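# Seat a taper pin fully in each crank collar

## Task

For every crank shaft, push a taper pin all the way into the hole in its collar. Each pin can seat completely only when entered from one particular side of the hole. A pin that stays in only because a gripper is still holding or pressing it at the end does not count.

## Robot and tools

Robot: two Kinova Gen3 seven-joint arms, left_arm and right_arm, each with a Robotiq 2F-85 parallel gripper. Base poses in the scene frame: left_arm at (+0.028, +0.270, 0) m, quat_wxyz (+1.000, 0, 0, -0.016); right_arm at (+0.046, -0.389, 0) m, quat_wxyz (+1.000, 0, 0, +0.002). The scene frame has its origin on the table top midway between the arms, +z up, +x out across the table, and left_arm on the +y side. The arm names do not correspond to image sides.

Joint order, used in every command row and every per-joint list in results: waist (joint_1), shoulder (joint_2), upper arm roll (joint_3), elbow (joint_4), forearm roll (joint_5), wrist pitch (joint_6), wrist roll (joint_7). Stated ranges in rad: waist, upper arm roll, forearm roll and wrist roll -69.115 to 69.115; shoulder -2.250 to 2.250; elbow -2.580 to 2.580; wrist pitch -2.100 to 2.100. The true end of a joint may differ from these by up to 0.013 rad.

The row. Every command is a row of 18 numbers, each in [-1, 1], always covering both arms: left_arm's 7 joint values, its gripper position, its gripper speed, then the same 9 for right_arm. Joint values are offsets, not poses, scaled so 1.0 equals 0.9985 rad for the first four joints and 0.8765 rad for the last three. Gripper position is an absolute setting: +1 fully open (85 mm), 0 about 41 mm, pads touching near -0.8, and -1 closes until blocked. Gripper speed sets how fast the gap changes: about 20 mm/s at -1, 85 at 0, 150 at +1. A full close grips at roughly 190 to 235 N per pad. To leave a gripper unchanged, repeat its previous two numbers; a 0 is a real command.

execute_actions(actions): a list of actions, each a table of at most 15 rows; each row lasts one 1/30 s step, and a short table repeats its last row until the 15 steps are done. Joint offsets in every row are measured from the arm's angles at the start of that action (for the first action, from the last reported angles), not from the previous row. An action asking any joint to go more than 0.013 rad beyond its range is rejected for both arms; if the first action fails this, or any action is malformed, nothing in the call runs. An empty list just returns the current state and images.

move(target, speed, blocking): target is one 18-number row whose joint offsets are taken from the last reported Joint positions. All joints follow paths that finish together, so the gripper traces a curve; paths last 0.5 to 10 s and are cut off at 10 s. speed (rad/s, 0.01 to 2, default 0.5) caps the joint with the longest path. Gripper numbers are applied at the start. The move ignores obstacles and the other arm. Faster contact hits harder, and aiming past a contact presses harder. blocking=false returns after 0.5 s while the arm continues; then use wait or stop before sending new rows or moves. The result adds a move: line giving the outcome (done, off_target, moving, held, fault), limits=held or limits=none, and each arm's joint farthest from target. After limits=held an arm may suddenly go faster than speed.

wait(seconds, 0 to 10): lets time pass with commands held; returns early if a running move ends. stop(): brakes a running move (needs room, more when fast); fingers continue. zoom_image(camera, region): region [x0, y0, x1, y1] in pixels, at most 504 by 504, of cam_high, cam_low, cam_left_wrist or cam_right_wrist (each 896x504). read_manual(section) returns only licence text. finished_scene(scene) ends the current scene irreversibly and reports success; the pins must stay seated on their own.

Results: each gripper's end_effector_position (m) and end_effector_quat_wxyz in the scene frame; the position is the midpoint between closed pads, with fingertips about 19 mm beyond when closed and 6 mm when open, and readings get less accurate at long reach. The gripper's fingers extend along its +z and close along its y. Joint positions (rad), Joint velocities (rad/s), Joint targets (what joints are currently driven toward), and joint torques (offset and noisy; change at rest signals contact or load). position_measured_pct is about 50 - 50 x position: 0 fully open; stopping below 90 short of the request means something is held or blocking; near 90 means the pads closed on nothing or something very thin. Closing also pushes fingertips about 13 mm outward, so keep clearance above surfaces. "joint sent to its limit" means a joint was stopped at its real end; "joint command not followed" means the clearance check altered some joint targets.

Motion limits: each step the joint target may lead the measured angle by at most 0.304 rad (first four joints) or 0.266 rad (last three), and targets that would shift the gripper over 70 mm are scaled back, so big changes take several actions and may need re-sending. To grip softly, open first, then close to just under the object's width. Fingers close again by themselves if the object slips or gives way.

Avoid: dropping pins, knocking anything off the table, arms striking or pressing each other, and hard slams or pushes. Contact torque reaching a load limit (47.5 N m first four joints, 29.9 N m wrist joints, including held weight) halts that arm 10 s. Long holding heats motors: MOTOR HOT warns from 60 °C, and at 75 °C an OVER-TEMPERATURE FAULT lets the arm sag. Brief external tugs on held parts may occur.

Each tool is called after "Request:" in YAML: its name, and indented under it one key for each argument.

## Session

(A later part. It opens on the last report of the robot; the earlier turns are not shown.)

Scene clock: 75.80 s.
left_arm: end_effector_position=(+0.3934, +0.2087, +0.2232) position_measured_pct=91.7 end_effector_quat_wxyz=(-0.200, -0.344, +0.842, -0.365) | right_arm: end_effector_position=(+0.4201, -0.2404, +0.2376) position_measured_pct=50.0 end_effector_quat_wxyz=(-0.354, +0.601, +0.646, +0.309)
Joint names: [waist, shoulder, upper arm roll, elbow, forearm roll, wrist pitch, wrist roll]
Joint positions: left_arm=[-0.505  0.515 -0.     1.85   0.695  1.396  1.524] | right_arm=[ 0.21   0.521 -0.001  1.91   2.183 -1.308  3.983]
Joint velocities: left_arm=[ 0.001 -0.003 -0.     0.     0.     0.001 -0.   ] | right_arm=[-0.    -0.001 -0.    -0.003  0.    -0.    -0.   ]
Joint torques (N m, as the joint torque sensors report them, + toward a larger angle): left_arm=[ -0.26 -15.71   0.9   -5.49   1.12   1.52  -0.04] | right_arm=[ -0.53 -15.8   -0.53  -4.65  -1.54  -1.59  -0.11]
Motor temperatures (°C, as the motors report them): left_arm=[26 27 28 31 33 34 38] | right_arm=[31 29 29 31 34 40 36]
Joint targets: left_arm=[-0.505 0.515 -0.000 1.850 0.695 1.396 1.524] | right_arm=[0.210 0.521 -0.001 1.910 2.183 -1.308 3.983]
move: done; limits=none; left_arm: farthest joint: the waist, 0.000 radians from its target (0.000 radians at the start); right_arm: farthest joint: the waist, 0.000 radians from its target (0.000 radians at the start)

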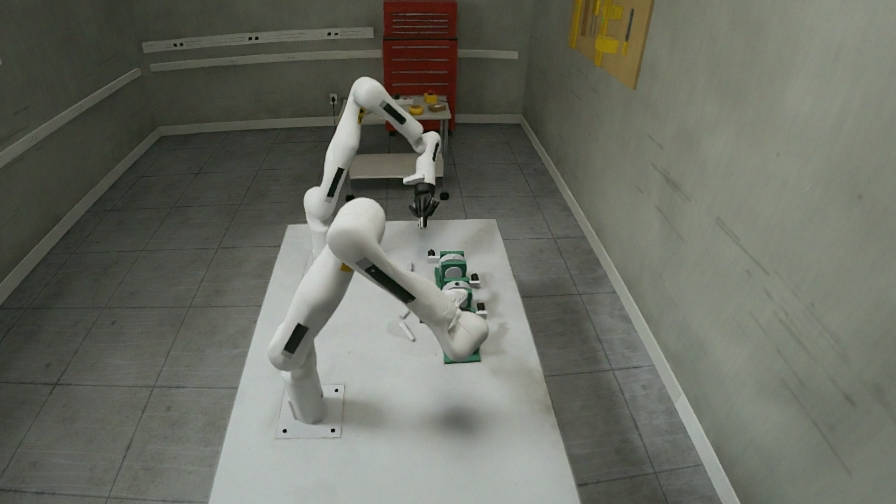

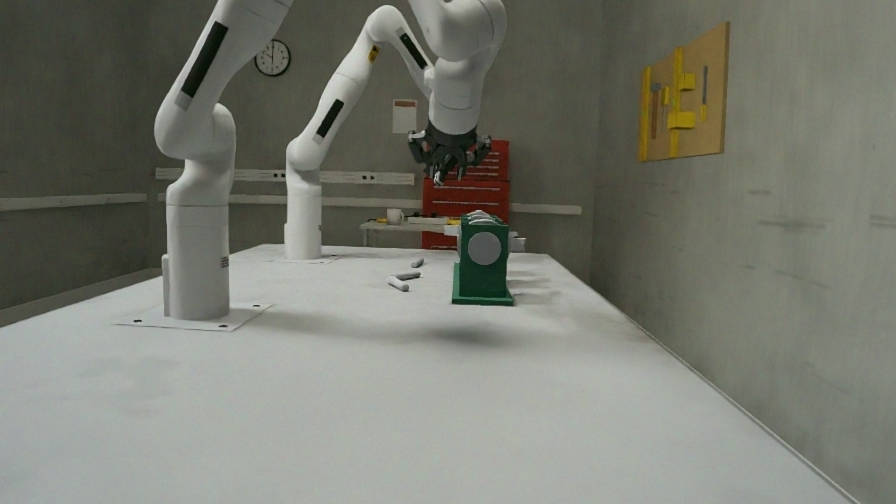

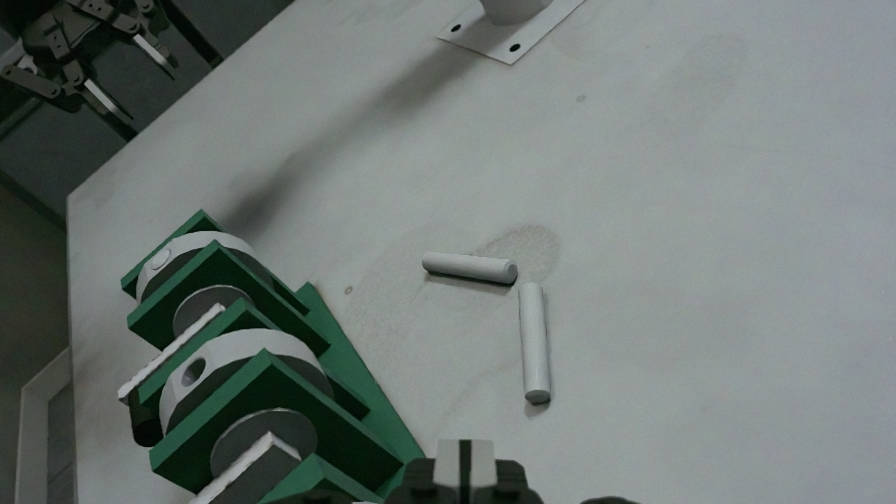

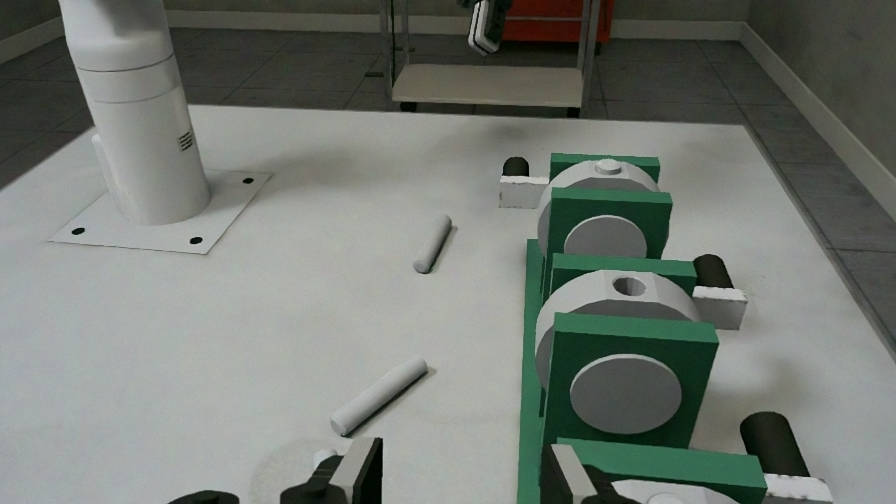

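Request:
move:
  target: [0.741,0,0,-0.334,-0.793,-0.326,0,-1,0,-0.7,-0.2,0,0,0.7,0.3,-0.8,0,0]
  speed: 0.8

Scene clock: 77.73 s.
left_arm: end_effector_position=(+0.4926, +0.1170, +0.1999) position_measured_pct=91.7 end_effector_quat_wxyz=(-0.000, +0.157, +0.988, +0.000) | right_arm: end_effector_position=(+0.3213, -0.1647, +0.1951) position_measured_pct=50.0 end_effector_quat_wxyz=(-0.155, +0.530, +0.833, +0.027)
Joint names: [waist, shoulder, upper arm roll, elbow, forearm roll, wrist pitch, wrist roll]
Joint positions: left_arm=[ 0.235  0.515 -0.     1.516 -0.     1.11   1.524] | right_arm=[-0.489  0.322 -0.001  1.91   2.797 -1.045  3.282]
Joint velocities: left_arm=[ 0.003 -0.     0.002 -0.001 -0.    -0.002 -0.   ] | right_arm=[-0.003 -0.002  0.001 -0.001  0.    -0.    -0.   ]
Joint torques (N m, as the joint torque sensors report them, + toward a larger angle): left_arm=[ -0.39 -18.64   0.4   -8.69  -0.15   0.06  -0.02] | right_arm=[ -0.27 -13.89  -0.2   -5.96  -0.54  -0.31  -0.14]
Motor temperatures (°C, as the motors report them): left_arm=[26 27 28 31 33 34 38] | right_arm=[31 29 29 31 34 40 36]
Joint targets: left_arm=[0.235 0.515 -0.000 1.516 -0.001 1.110 1.524] | right_arm=[-0.489 0.322 -0.001 1.910 2.797 -1.045 3.282]
move: done; limits=none; left_arm: farthest joint: the waist, 0.000 radians from its target (0.740 radians at the start); right_arm: farthest joint: the shoulder, 0.001 radians from its target (0.200 radians at the start)

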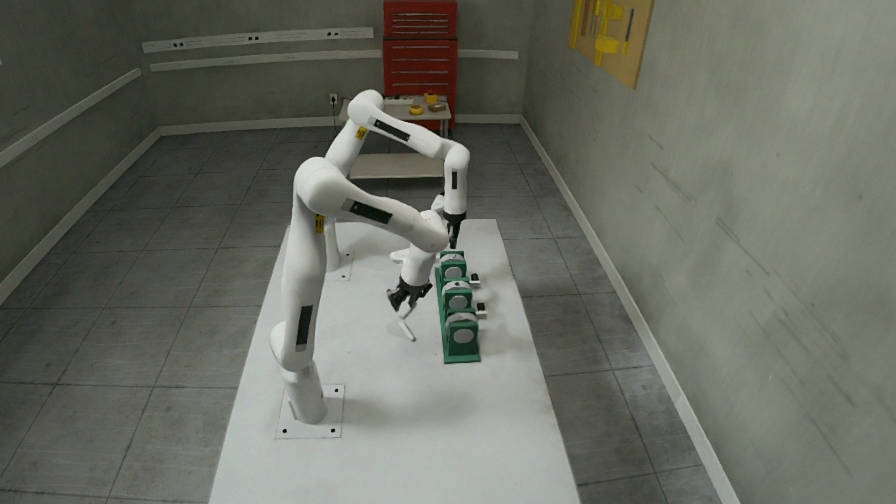

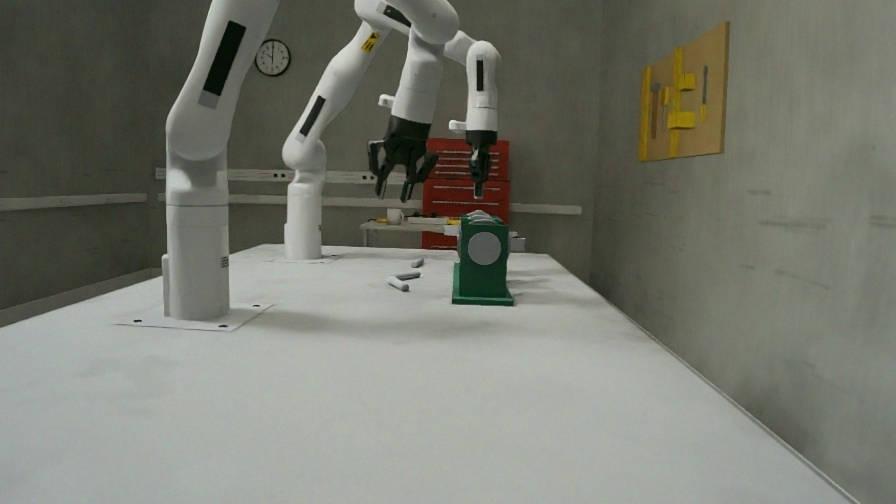

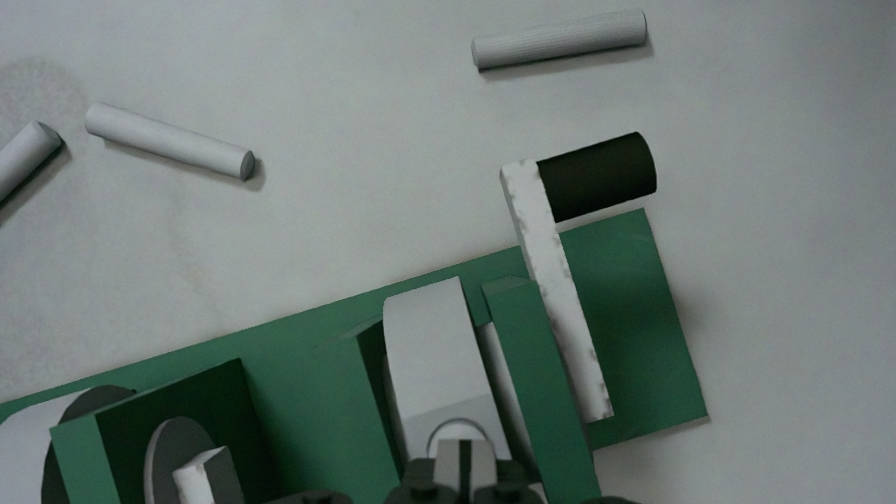

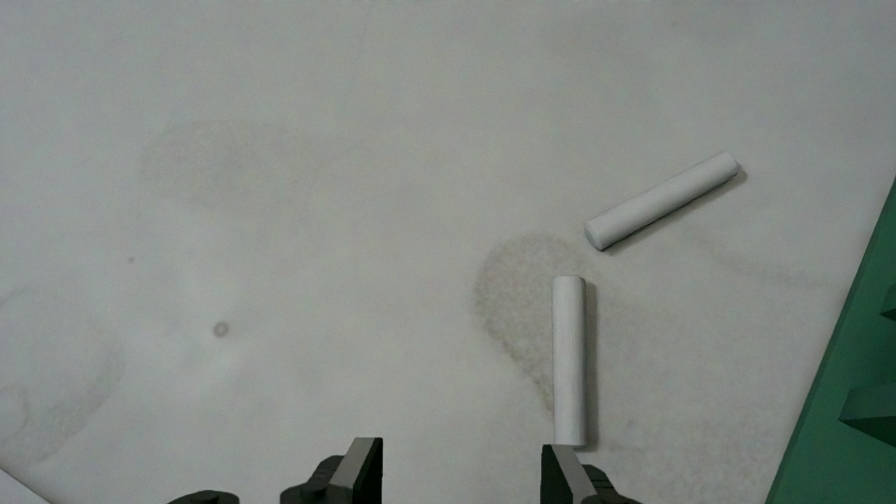

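Request:
move:
  target: [0,0.0275,0,0.041,0,-0.078,0,-1,0,-0.438,0.1995,0.001,0,0.393,0.382,-0.698,0,0]
  speed: 0.6

Scene clock: 79.73 s.
left_arm: end_effector_position=(+0.4924, +0.1171, +0.1752) position_measured_pct=91.7 end_effector_quat_wxyz=(-0.000, +0.157, +0.988, +0.000) | right_arm: end_effector_position=(+0.3130, -0.0712, +0.1002) position_measured_pct=50.0 end_effector_quat_wxyz=(-0.000, +0.529, +0.849, -0.000)
Joint names: [waist, shoulder, upper arm roll, elbow, forearm roll, wrist pitch, wrist roll]
Joint positions: left_arm=[ 0.235  0.543 -0.     1.557 -0.     1.042  1.524] | right_arm=[-0.926  0.521  0.     1.91   3.141 -0.711  2.67 ]
Joint velocities: left_arm=[ 0.    -0.    -0.002 -0.     0.     0.    -0.   ] | right_arm=[-0.002  0.    -0.     0.     0.    -0.001 -0.   ]
Joint torques (N m, as the joint torque sensors report them, + toward a larger angle): left_arm=[  0.05 -18.46   0.08  -8.12  -0.08   0.22  -0.17] | right_arm=[ -0.43 -16.67   0.55  -5.94   0.09   0.4   -0.11]
Motor temperatures (°C, as the motors report them): left_arm=[26 27 28 31 33 34 38] | right_arm=[31 29 29 31 34 40 36]
Joint targets: left_arm=[0.235 0.543 -0.000 1.557 -0.000 1.042 1.524] | right_arm=[-0.926 0.521 0.000 1.910 3.141 -0.711 2.670]
move: done; limits=none; left_arm: farthest joint: the waist, 0.000 radians from its target (0.000 radians at the start); right_arm: farthest joint: the waist, 0.000 radians from its target (0.437 radians at the start)

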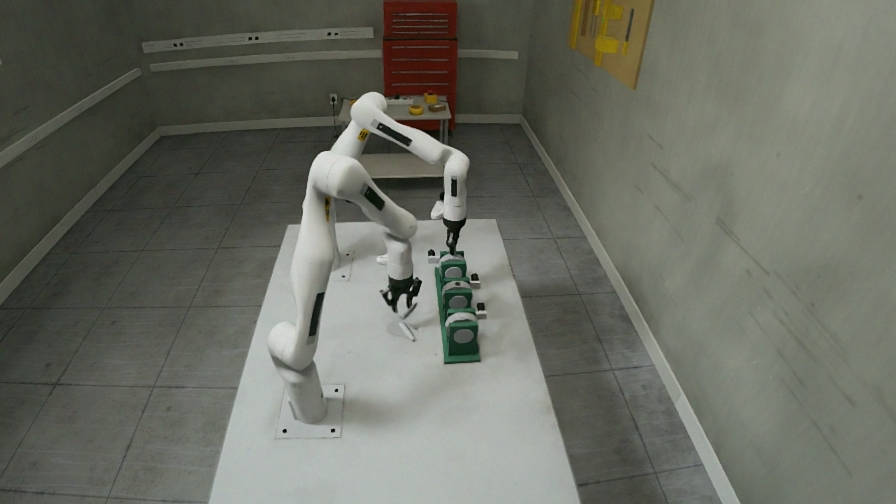

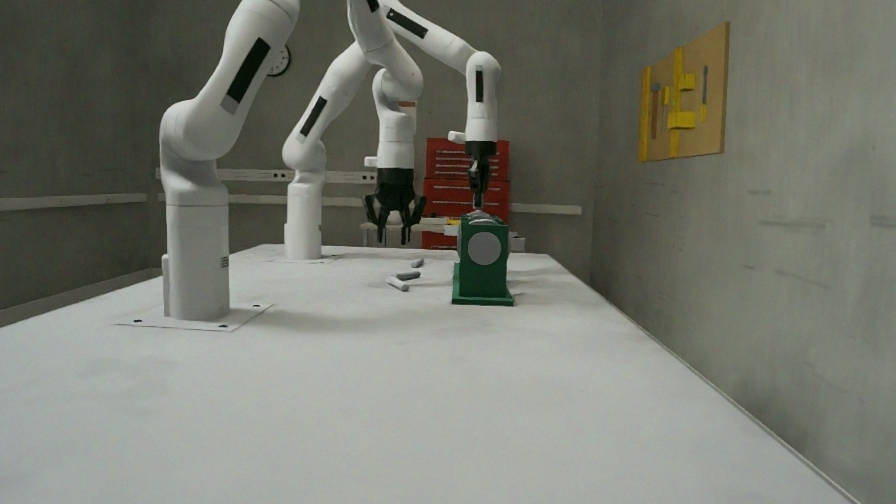

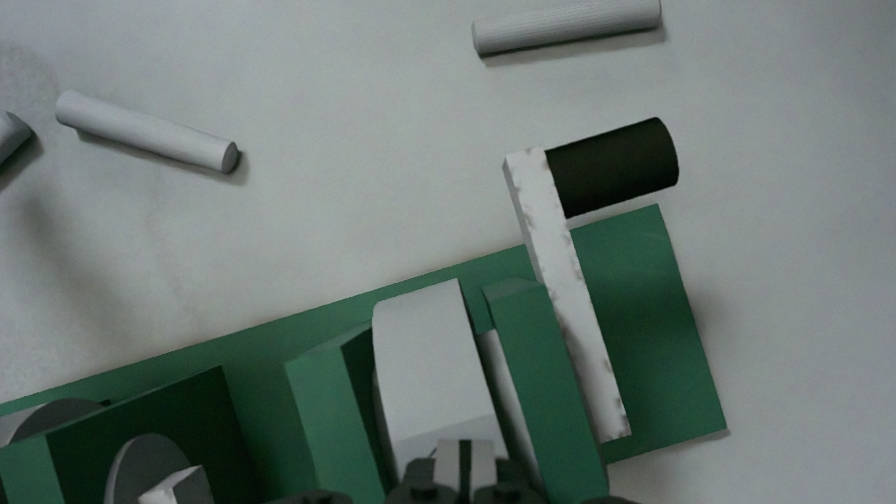

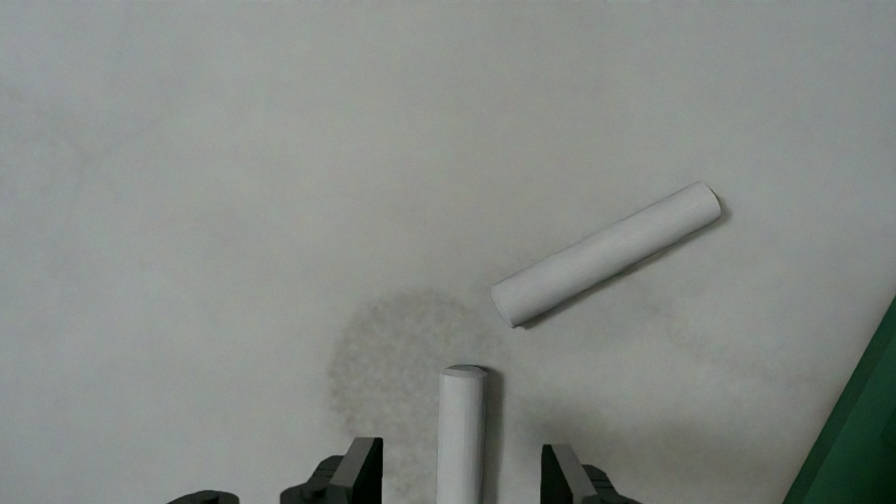

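Request:
zoom_image:
  camera: "cam_right_wrist"
  region: [400,350,540,504]

Region (400, 350, 540, 504) of cam_right_wrist's 896x504 image, scaled by 3.273; it fills the left 458 columns of this view, and the rest is white.

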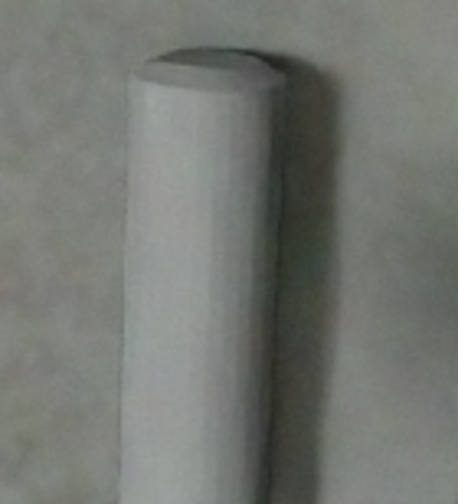

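Request:
move:
  target: [0,0.0077,0,0.0115,0,-0.022,0,-1,0,0,0.162,0,0.055,0,0.248,0,0,0]
  speed: 0.2

Request:
move:
  target: [0,0.003,0,0.004,0,-0.008,0,-1,0,0,0,0,0,0,0,0,-1,0]

Scene clock: 81.73 s.
left_arm: end_effector_position=(+0.4931, +0.1169, +0.1728) position_measured_pct=91.7 end_effector_quat_wxyz=(+0.004, +0.157, +0.988, -0.000) | right_arm: end_effector_position=(+0.3132, -0.0709, +0.0233) position_measured_pct=50.0 end_effector_quat_wxyz=(+0.000, +0.529, +0.849, +0.000)
Joint names: [waist, shoulder, upper arm roll, elbow, forearm roll, wrist pitch, wrist roll]
Joint positions: left_arm=[ 0.235  0.542  0.     1.567 -0.001  1.026  1.524] | right_arm=[-0.926  0.682  0.     1.965  3.141 -0.493  2.67 ]
Joint velocities: left_arm=[-0.001 -0.    -0.    -0.001  0.     0.     0.   ] | right_arm=[ 0.     0.004  0.     0.001  0.    -0.    -0.   ]
Joint torques (N m, as the joint torque sensors report them, + toward a larger angle): left_arm=[ -0.41 -12.31  -0.26  -6.29   0.13  -1.53  -0.32] | right_arm=[ -0.53 -17.79   0.71  -4.1    0.13   0.35   0.06]
Motor temperatures (°C, as the motors report them): left_arm=[26 27 28 31 33 34 38] | right_arm=[31 29 29 31 34 40 36]
Joint targets: left_arm=[0.235 0.550 -0.000 1.569 -0.000 1.023 1.524] | right_arm=[-0.926 0.683 0.000 1.965 3.141 -0.493 2.670]
move: done; limits=none; left_arm: farthest joint: the shoulder, 0.008 radians from its target (0.008 radians at the start); right_arm: farthest joint: the waist, 0.000 radians from its target (0.000 radians at the start)

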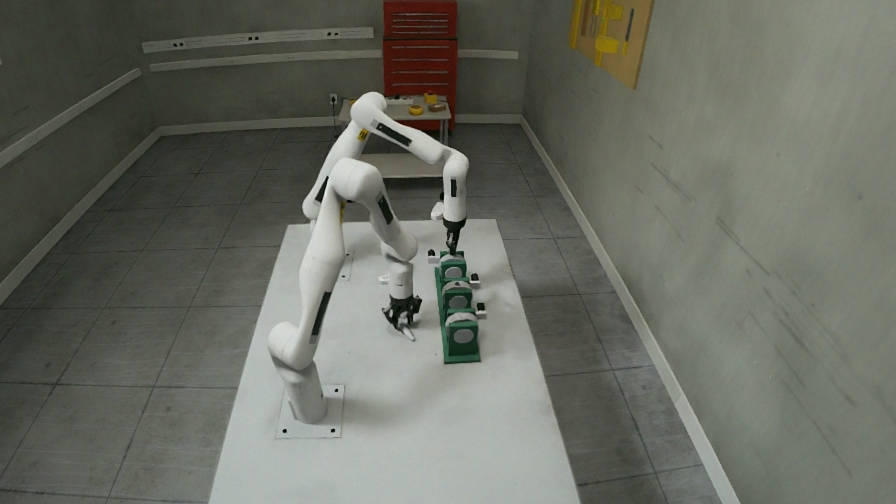

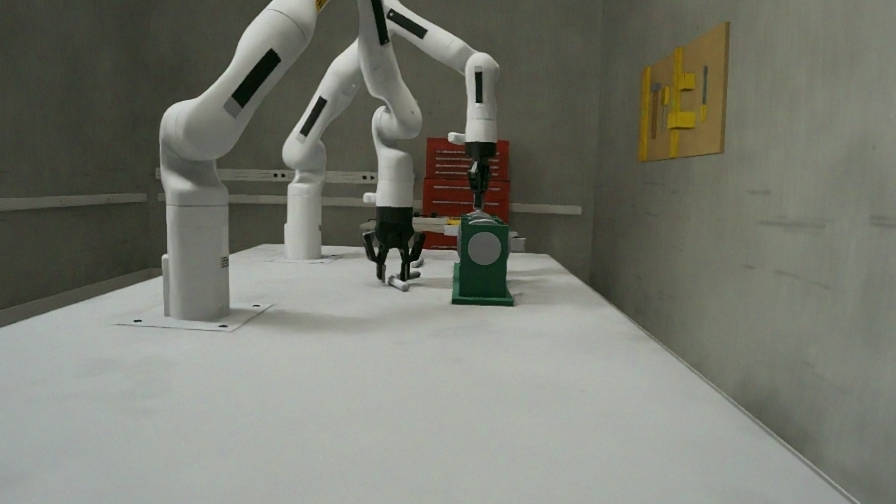

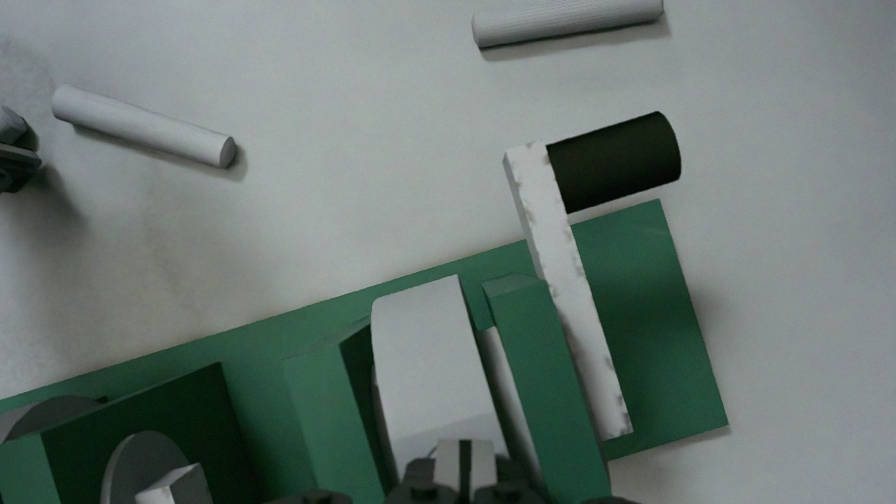

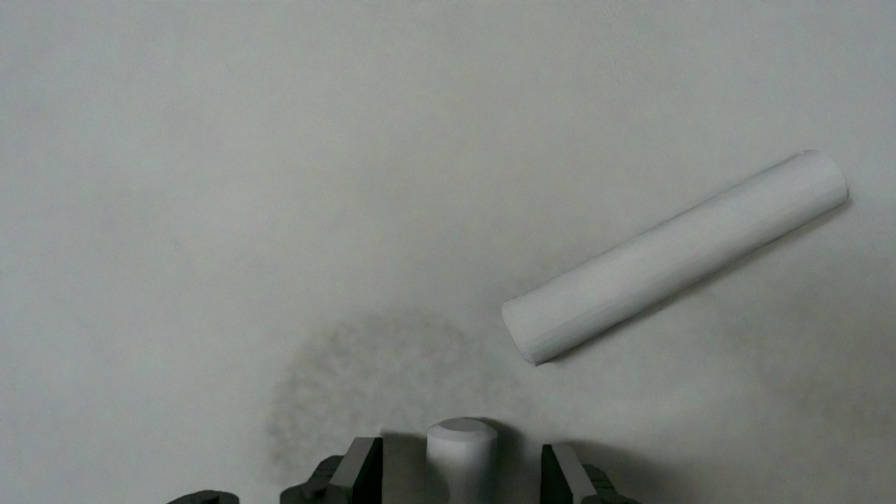

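Scene clock: 82.43 s.
left_arm: end_effector_position=(+0.4934, +0.1168, +0.1729) position_measured_pct=91.7 end_effector_quat_wxyz=(+0.005, +0.157, +0.988, -0.000) | right_arm: end_effector_position=(+0.3132, -0.0709, +0.0238) position_measured_pct=77.4 end_effector_quat_wxyz=(+0.000, +0.529, +0.849, +0.001)
Joint names: [waist, shoulder, upper arm roll, elbow, forearm roll, wrist pitch, wrist roll]
Joint positions: left_arm=[ 0.235  0.54   0.     1.57  -0.001  1.021  1.524] | right_arm=[-0.926  0.681  0.     1.965  3.141 -0.494  2.67 ]
Joint velocities: left_arm=[-0.     0.     0.001  0.    -0.     0.002  0.   ] | right_arm=[-0.    -0.    -0.001  0.001  0.    -0.     0.   ]
Joint torques (N m, as the joint torque sensors report them, + toward a larger angle): left_arm=[ -0.18 -14.8   -0.38  -7.18   0.22  -1.23  -0.29] | right_arm=[ -0.46 -16.98   0.61  -4.72   0.11   0.6   -0.05]
Motor temperatures (°C, as the motors report them): left_arm=[26 27 28 31 33 34 38] | right_arm=[31 29 29 31 34 40 36]
Joint targets: left_arm=[0.235 0.545 0.000 1.571 -0.001 1.019 1.524] | right_arm=[-0.926 0.682 0.000 1.965 3.141 -0.493 2.670]
move: done; limits=none; left_arm: farthest joint: the shoulder, 0.005 radians from its target (0.003 radians at the start); right_arm: farthest joint: the shoulder, 0.001 radians from its target (0.000 radians at the start)

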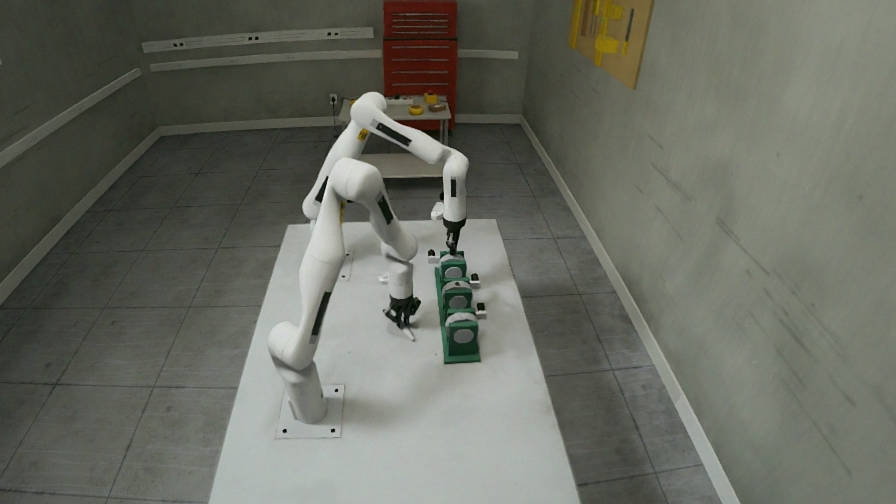

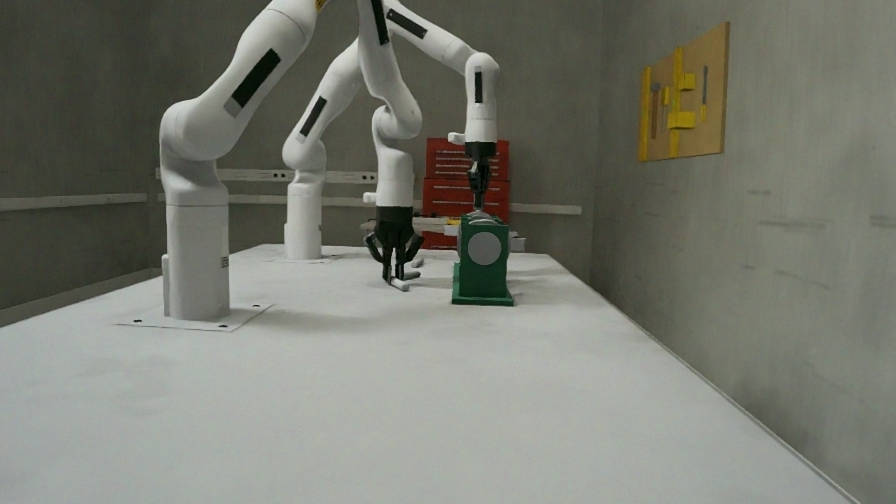

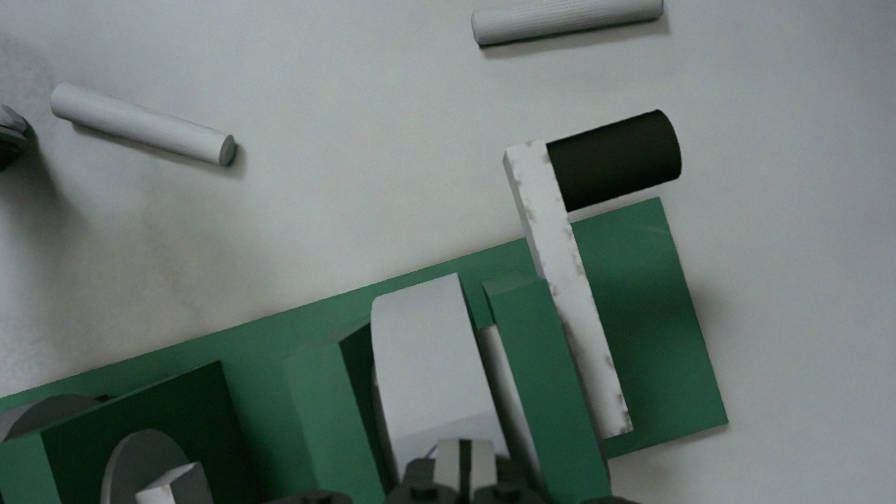

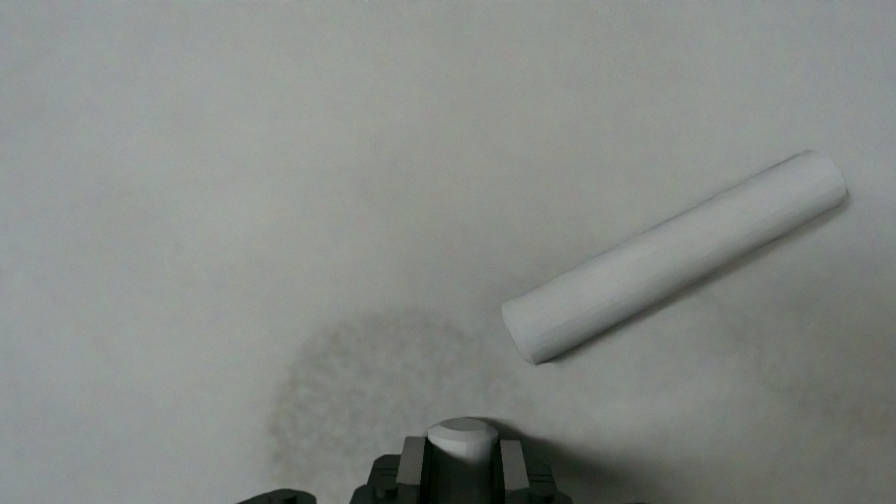

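Request:
move:
  target: [0,0.027,0,0.004,0,0,0,-1,0,0,-0.36,0,-0.1,0,-0.52,0,-1,0]
  speed: 0.6

Scene clock: 84.33 s.
left_arm: end_effector_position=(+0.4941, +0.1167, +0.1721) position_measured_pct=91.7 end_effector_quat_wxyz=(+0.004, +0.157, +0.988, -0.000) | right_arm: end_effector_position=(+0.2989, -0.0898, +0.1909) position_measured_pct=77.4 end_effector_quat_wxyz=(+0.000, +0.529, +0.849, +0.002)
Joint names: [waist, shoulder, upper arm roll, elbow, forearm roll, wrist pitch, wrist roll]
Joint positions: left_arm=[ 0.235  0.545  0.     1.564 -0.001  1.025  1.524] | right_arm=[-0.926  0.322  0.     1.865  3.141 -0.95   2.67 ]
Joint velocities: left_arm=[-0.001  0.     0.001 -0.     0.    -0.001 -0.   ] | right_arm=[-0.    -0.002  0.001  0.002  0.     0.001 -0.   ]
Joint torques (N m, as the joint torque sensors report them, + toward a larger angle): left_arm=[-0.3   0.03  0.7  -0.86 -0.21 -2.37 -0.16] | right_arm=[ -0.06 -14.92   0.05  -7.5    0.08   0.17  -0.13]
Motor temperatures (°C, as the motors report them): left_arm=[26 27 28 31 33 34 38] | right_arm=[31 29 29 31 34 40 36]
Joint targets: left_arm=[0.235 0.567 0.000 1.574 -0.001 1.021 1.524] | right_arm=[-0.926 0.322 0.000 1.865 3.141 -0.950 2.670]
move: off_target (left_arm); limits=none; left_arm: farthest joint: the shoulder, 0.022 radians from its target (0.027 radians at the start); right_arm: farthest joint: the shoulder, 0.001 radians from its target (0.360 radians at the start)

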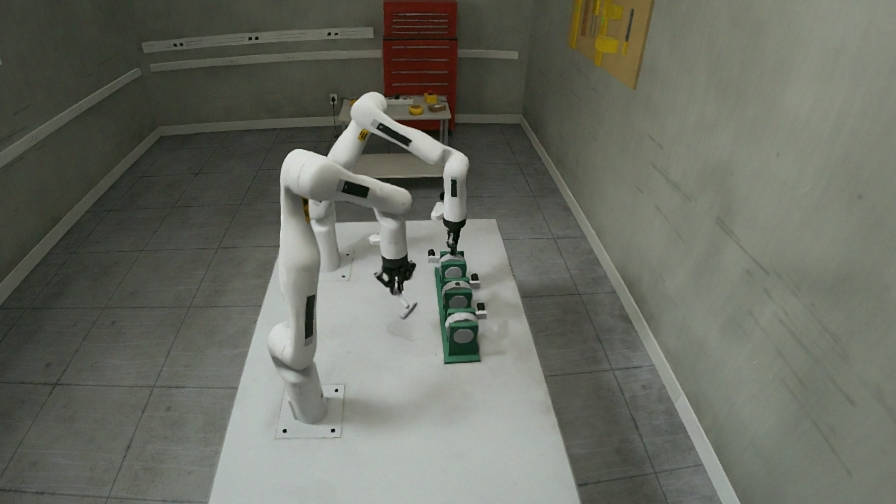

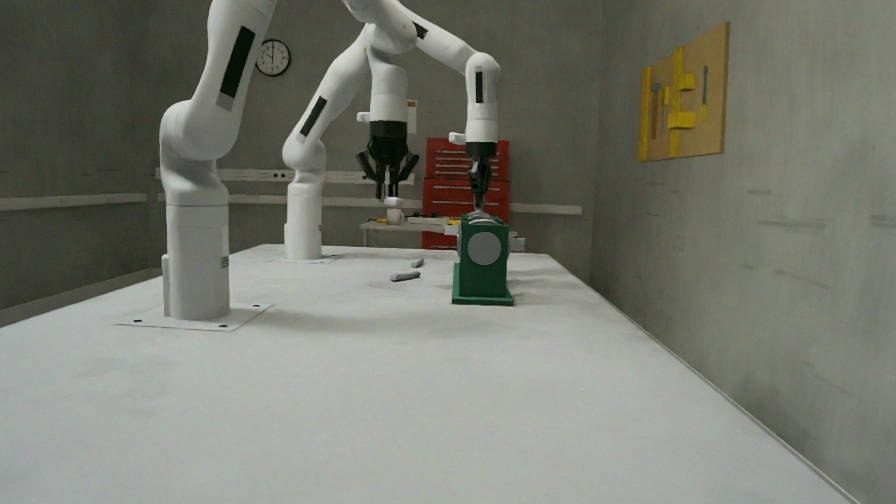

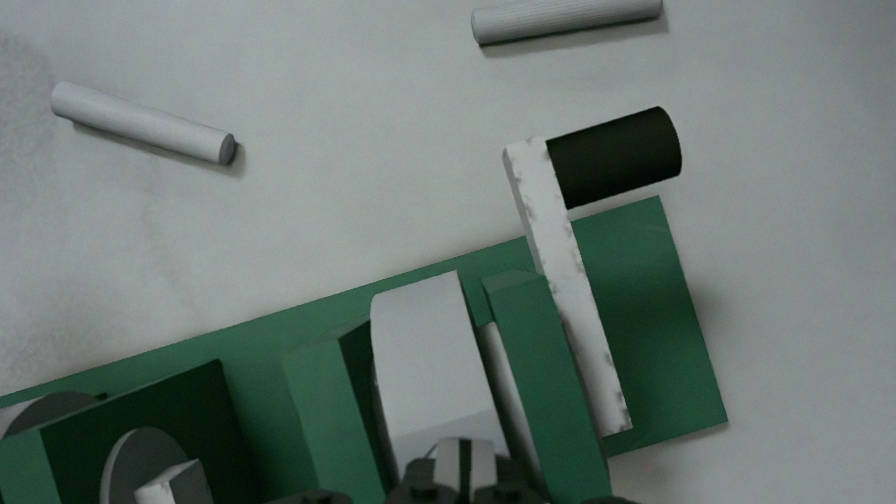

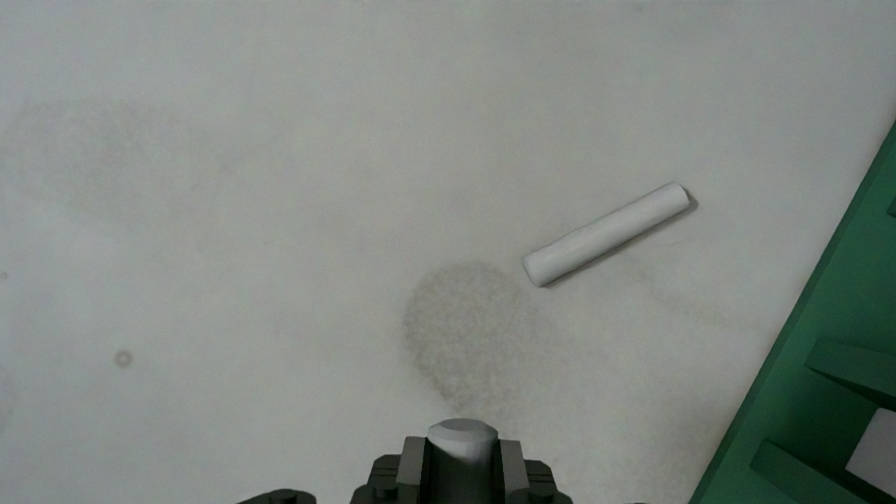

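Request:
move:
  target: [-0.1,-0.2,0,0,0,0,0,-1,0,0.45,0,0,-0.08,-0.9,-0.35,0.9,-1,0]
  speed: 0.8

Request:
move:
  target: [-0.585,0.17,0,0.286,0.795,0.423,0,-1,0,0.355,0.35,0,-0.078,-0.891,-0.3585,0.923,-1,0]
  speed: 0.8

Scene clock: 86.50 s.
left_arm: end_effector_position=(+0.5195, +0.1618, +0.2716) position_measured_pct=91.7 end_effector_quat_wxyz=(+0.103, +0.107, +0.989, -0.006) | right_arm: end_effector_position=(+0.2965, -0.0485, +0.2950) position_measured_pct=77.4 end_effector_quat_wxyz=(-0.333, +0.493, +0.790, +0.149)
Joint names: [waist, shoulder, upper arm roll, elbow, forearm roll, wrist pitch, wrist roll]
Joint positions: left_arm=[ 0.135  0.345  0.     1.564 -0.001  1.025  1.524] | right_arm=[-0.477  0.322  0.     1.785  2.352 -1.256  3.459]
Joint velocities: left_arm=[-0.001 -0.    -0.001 -0.    -0.    -0.001  0.   ] | right_arm=[ 0.002 -0.002 -0.002 -0.002  0.     0.001  0.   ]
Joint torques (N m, as the joint torque sensors report them, + toward a larger angle): left_arm=[ -0.34 -16.14   0.    -9.28  -0.13  -0.84  -0.38] | right_arm=[ -0.02 -14.62  -0.46  -7.69  -2.16  -0.98  -0.1 ]
Motor temperatures (°C, as the motors report them): left_arm=[26 27 28 31 33 34 38] | right_arm=[31 29 29 31 34 40 36]
Joint targets: left_arm=[0.135 0.345 0.000 1.564 -0.001 1.025 1.524] | right_arm=[-0.477 0.322 0.000 1.785 2.352 -1.256 3.459]
move: done; limits=none; left_arm: farthest joint: the waist, 0.000 radians from its target (0.100 radians at the start); right_arm: farthest joint: the waist, 0.000 radians from its target (0.449 radians at the start)

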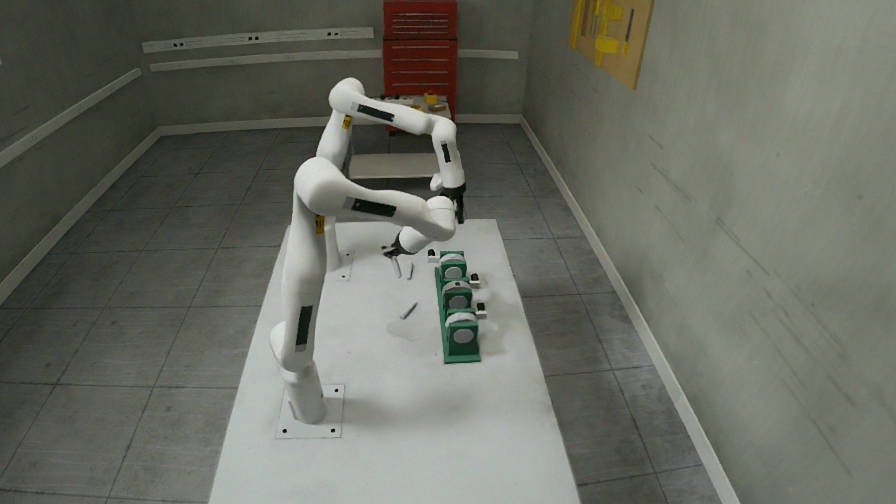

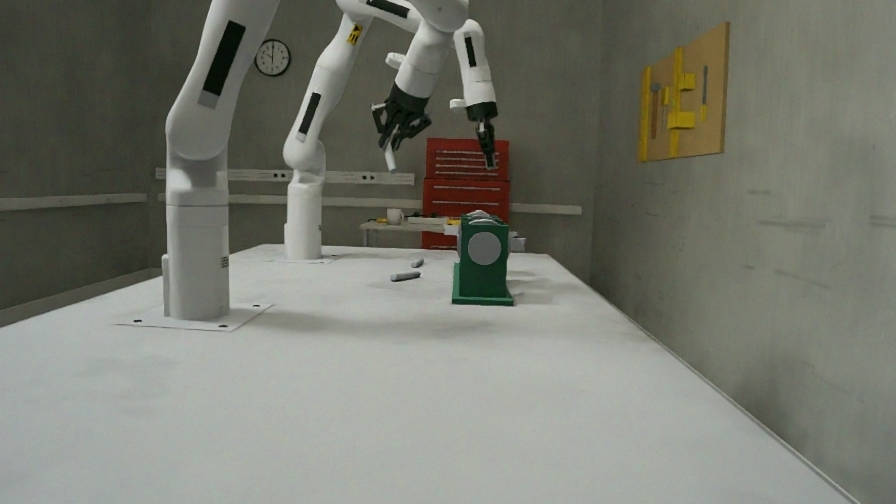

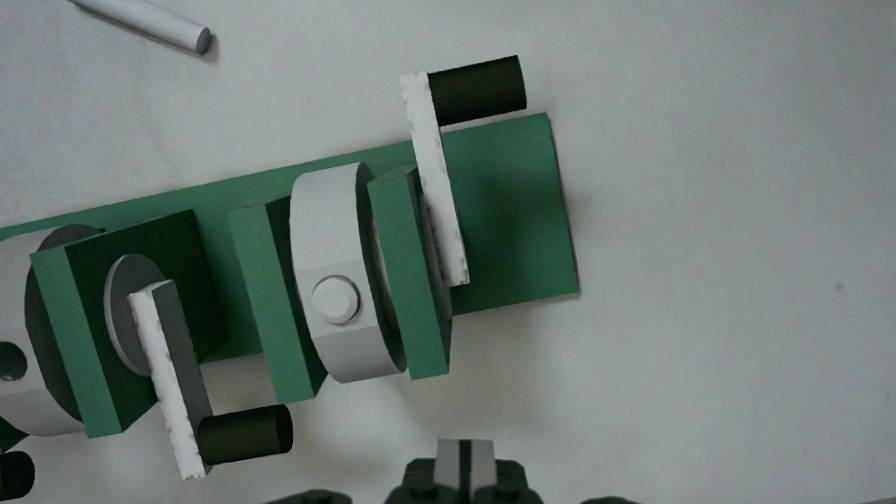

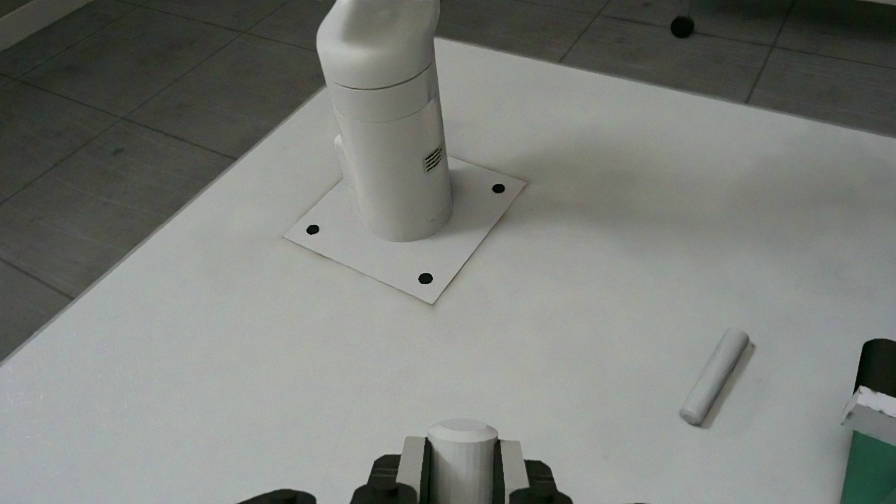

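Scene clock: 88.17 s.
left_arm: end_effector_position=(+0.3897, +0.1881, +0.2234) position_measured_pct=91.7 end_effector_quat_wxyz=(-0.210, -0.321, +0.851, -0.359) | right_arm: end_effector_position=(+0.4850, -0.0442, +0.3870) position_measured_pct=77.4 end_effector_quat_wxyz=(-0.449, +0.378, +0.598, +0.546)
Joint names: [waist, shoulder, upper arm roll, elbow, forearm roll, wrist pitch, wrist roll]
Joint positions: left_arm=[-0.449  0.515  0.     1.85   0.696  1.396  1.524] | right_arm=[-0.123  0.671  0.     1.708  1.571 -1.571  4.268]
Joint velocities: left_arm=[-0.003  0.001 -0.     0.    -0.    -0.002  0.   ] | right_arm=[0.001 0.001 0.    0.002 0.    0.001 0.   ]
Joint torques (N m, as the joint torque sensors report them, + toward a larger angle): left_arm=[ -0.17 -15.07   1.17  -5.41   1.17   1.6   -0.32] | right_arm=[ -0.03 -20.67  -1.64  -6.09  -2.12  -2.25  -0.08]
Motor temperatures (°C, as the motors report them): left_arm=[26 27 28 31 33 34 38] | right_arm=[31 29 29 31 34 40 36]
Joint targets: left_arm=[-0.449 0.515 0.000 1.850 0.696 1.396 1.524] | right_arm=[-0.122 0.671 0.000 1.708 1.571 -1.571 4.268]
move: done; limits=none; left_arm: farthest joint: the waist, 0.000 radians from its target (0.584 radians at the start); right_arm: farthest joint: the waist, 0.000 radians from its target (0.354 radians at the start)

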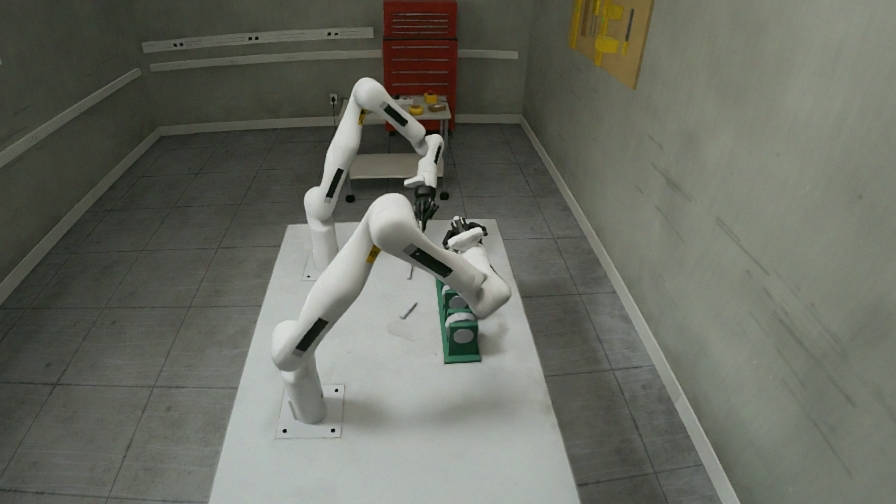

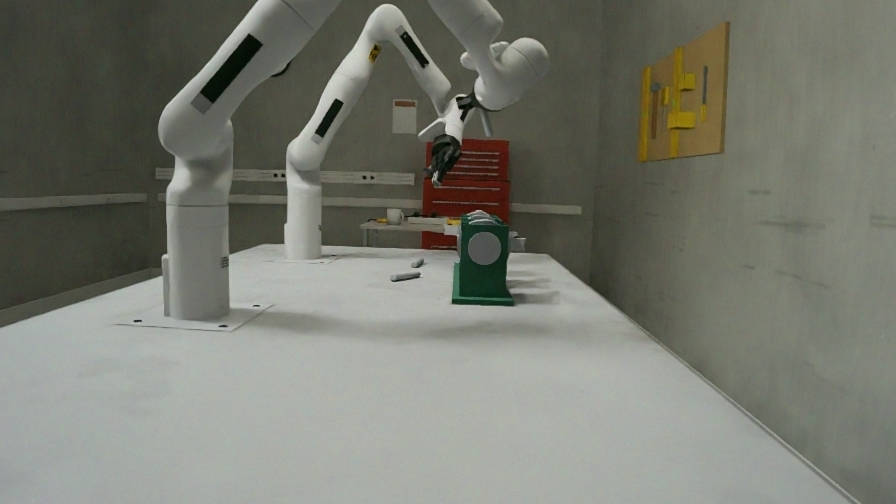

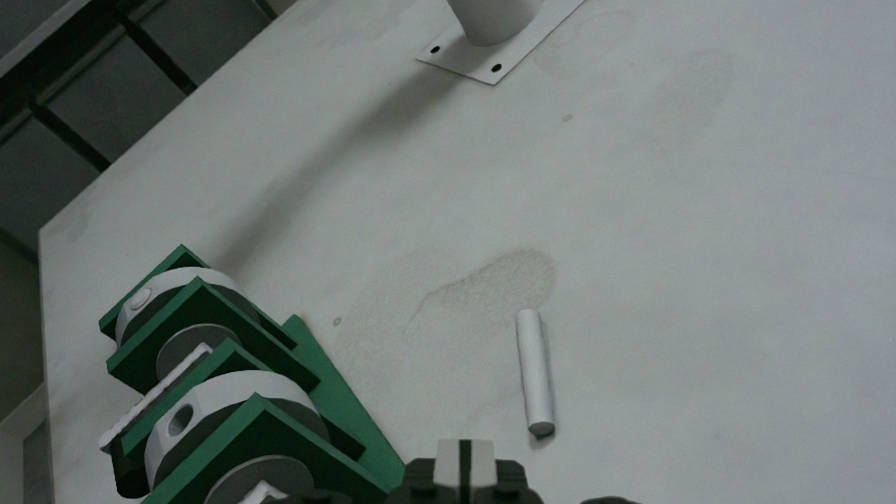

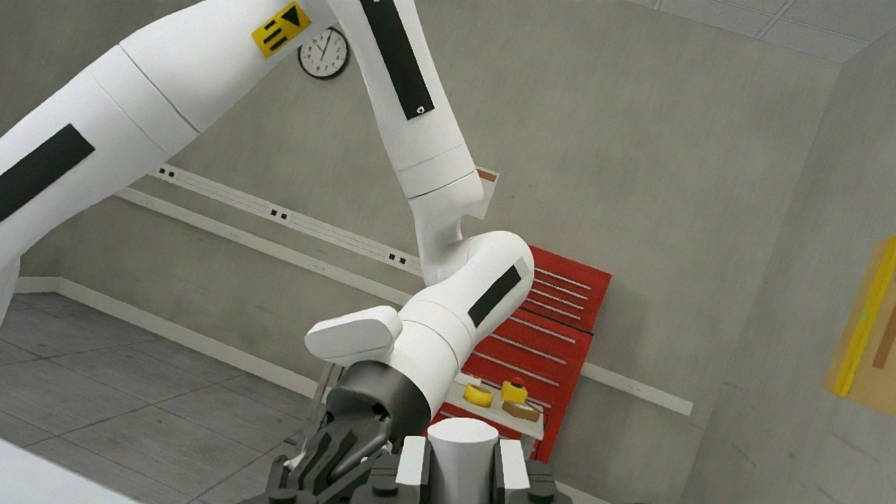

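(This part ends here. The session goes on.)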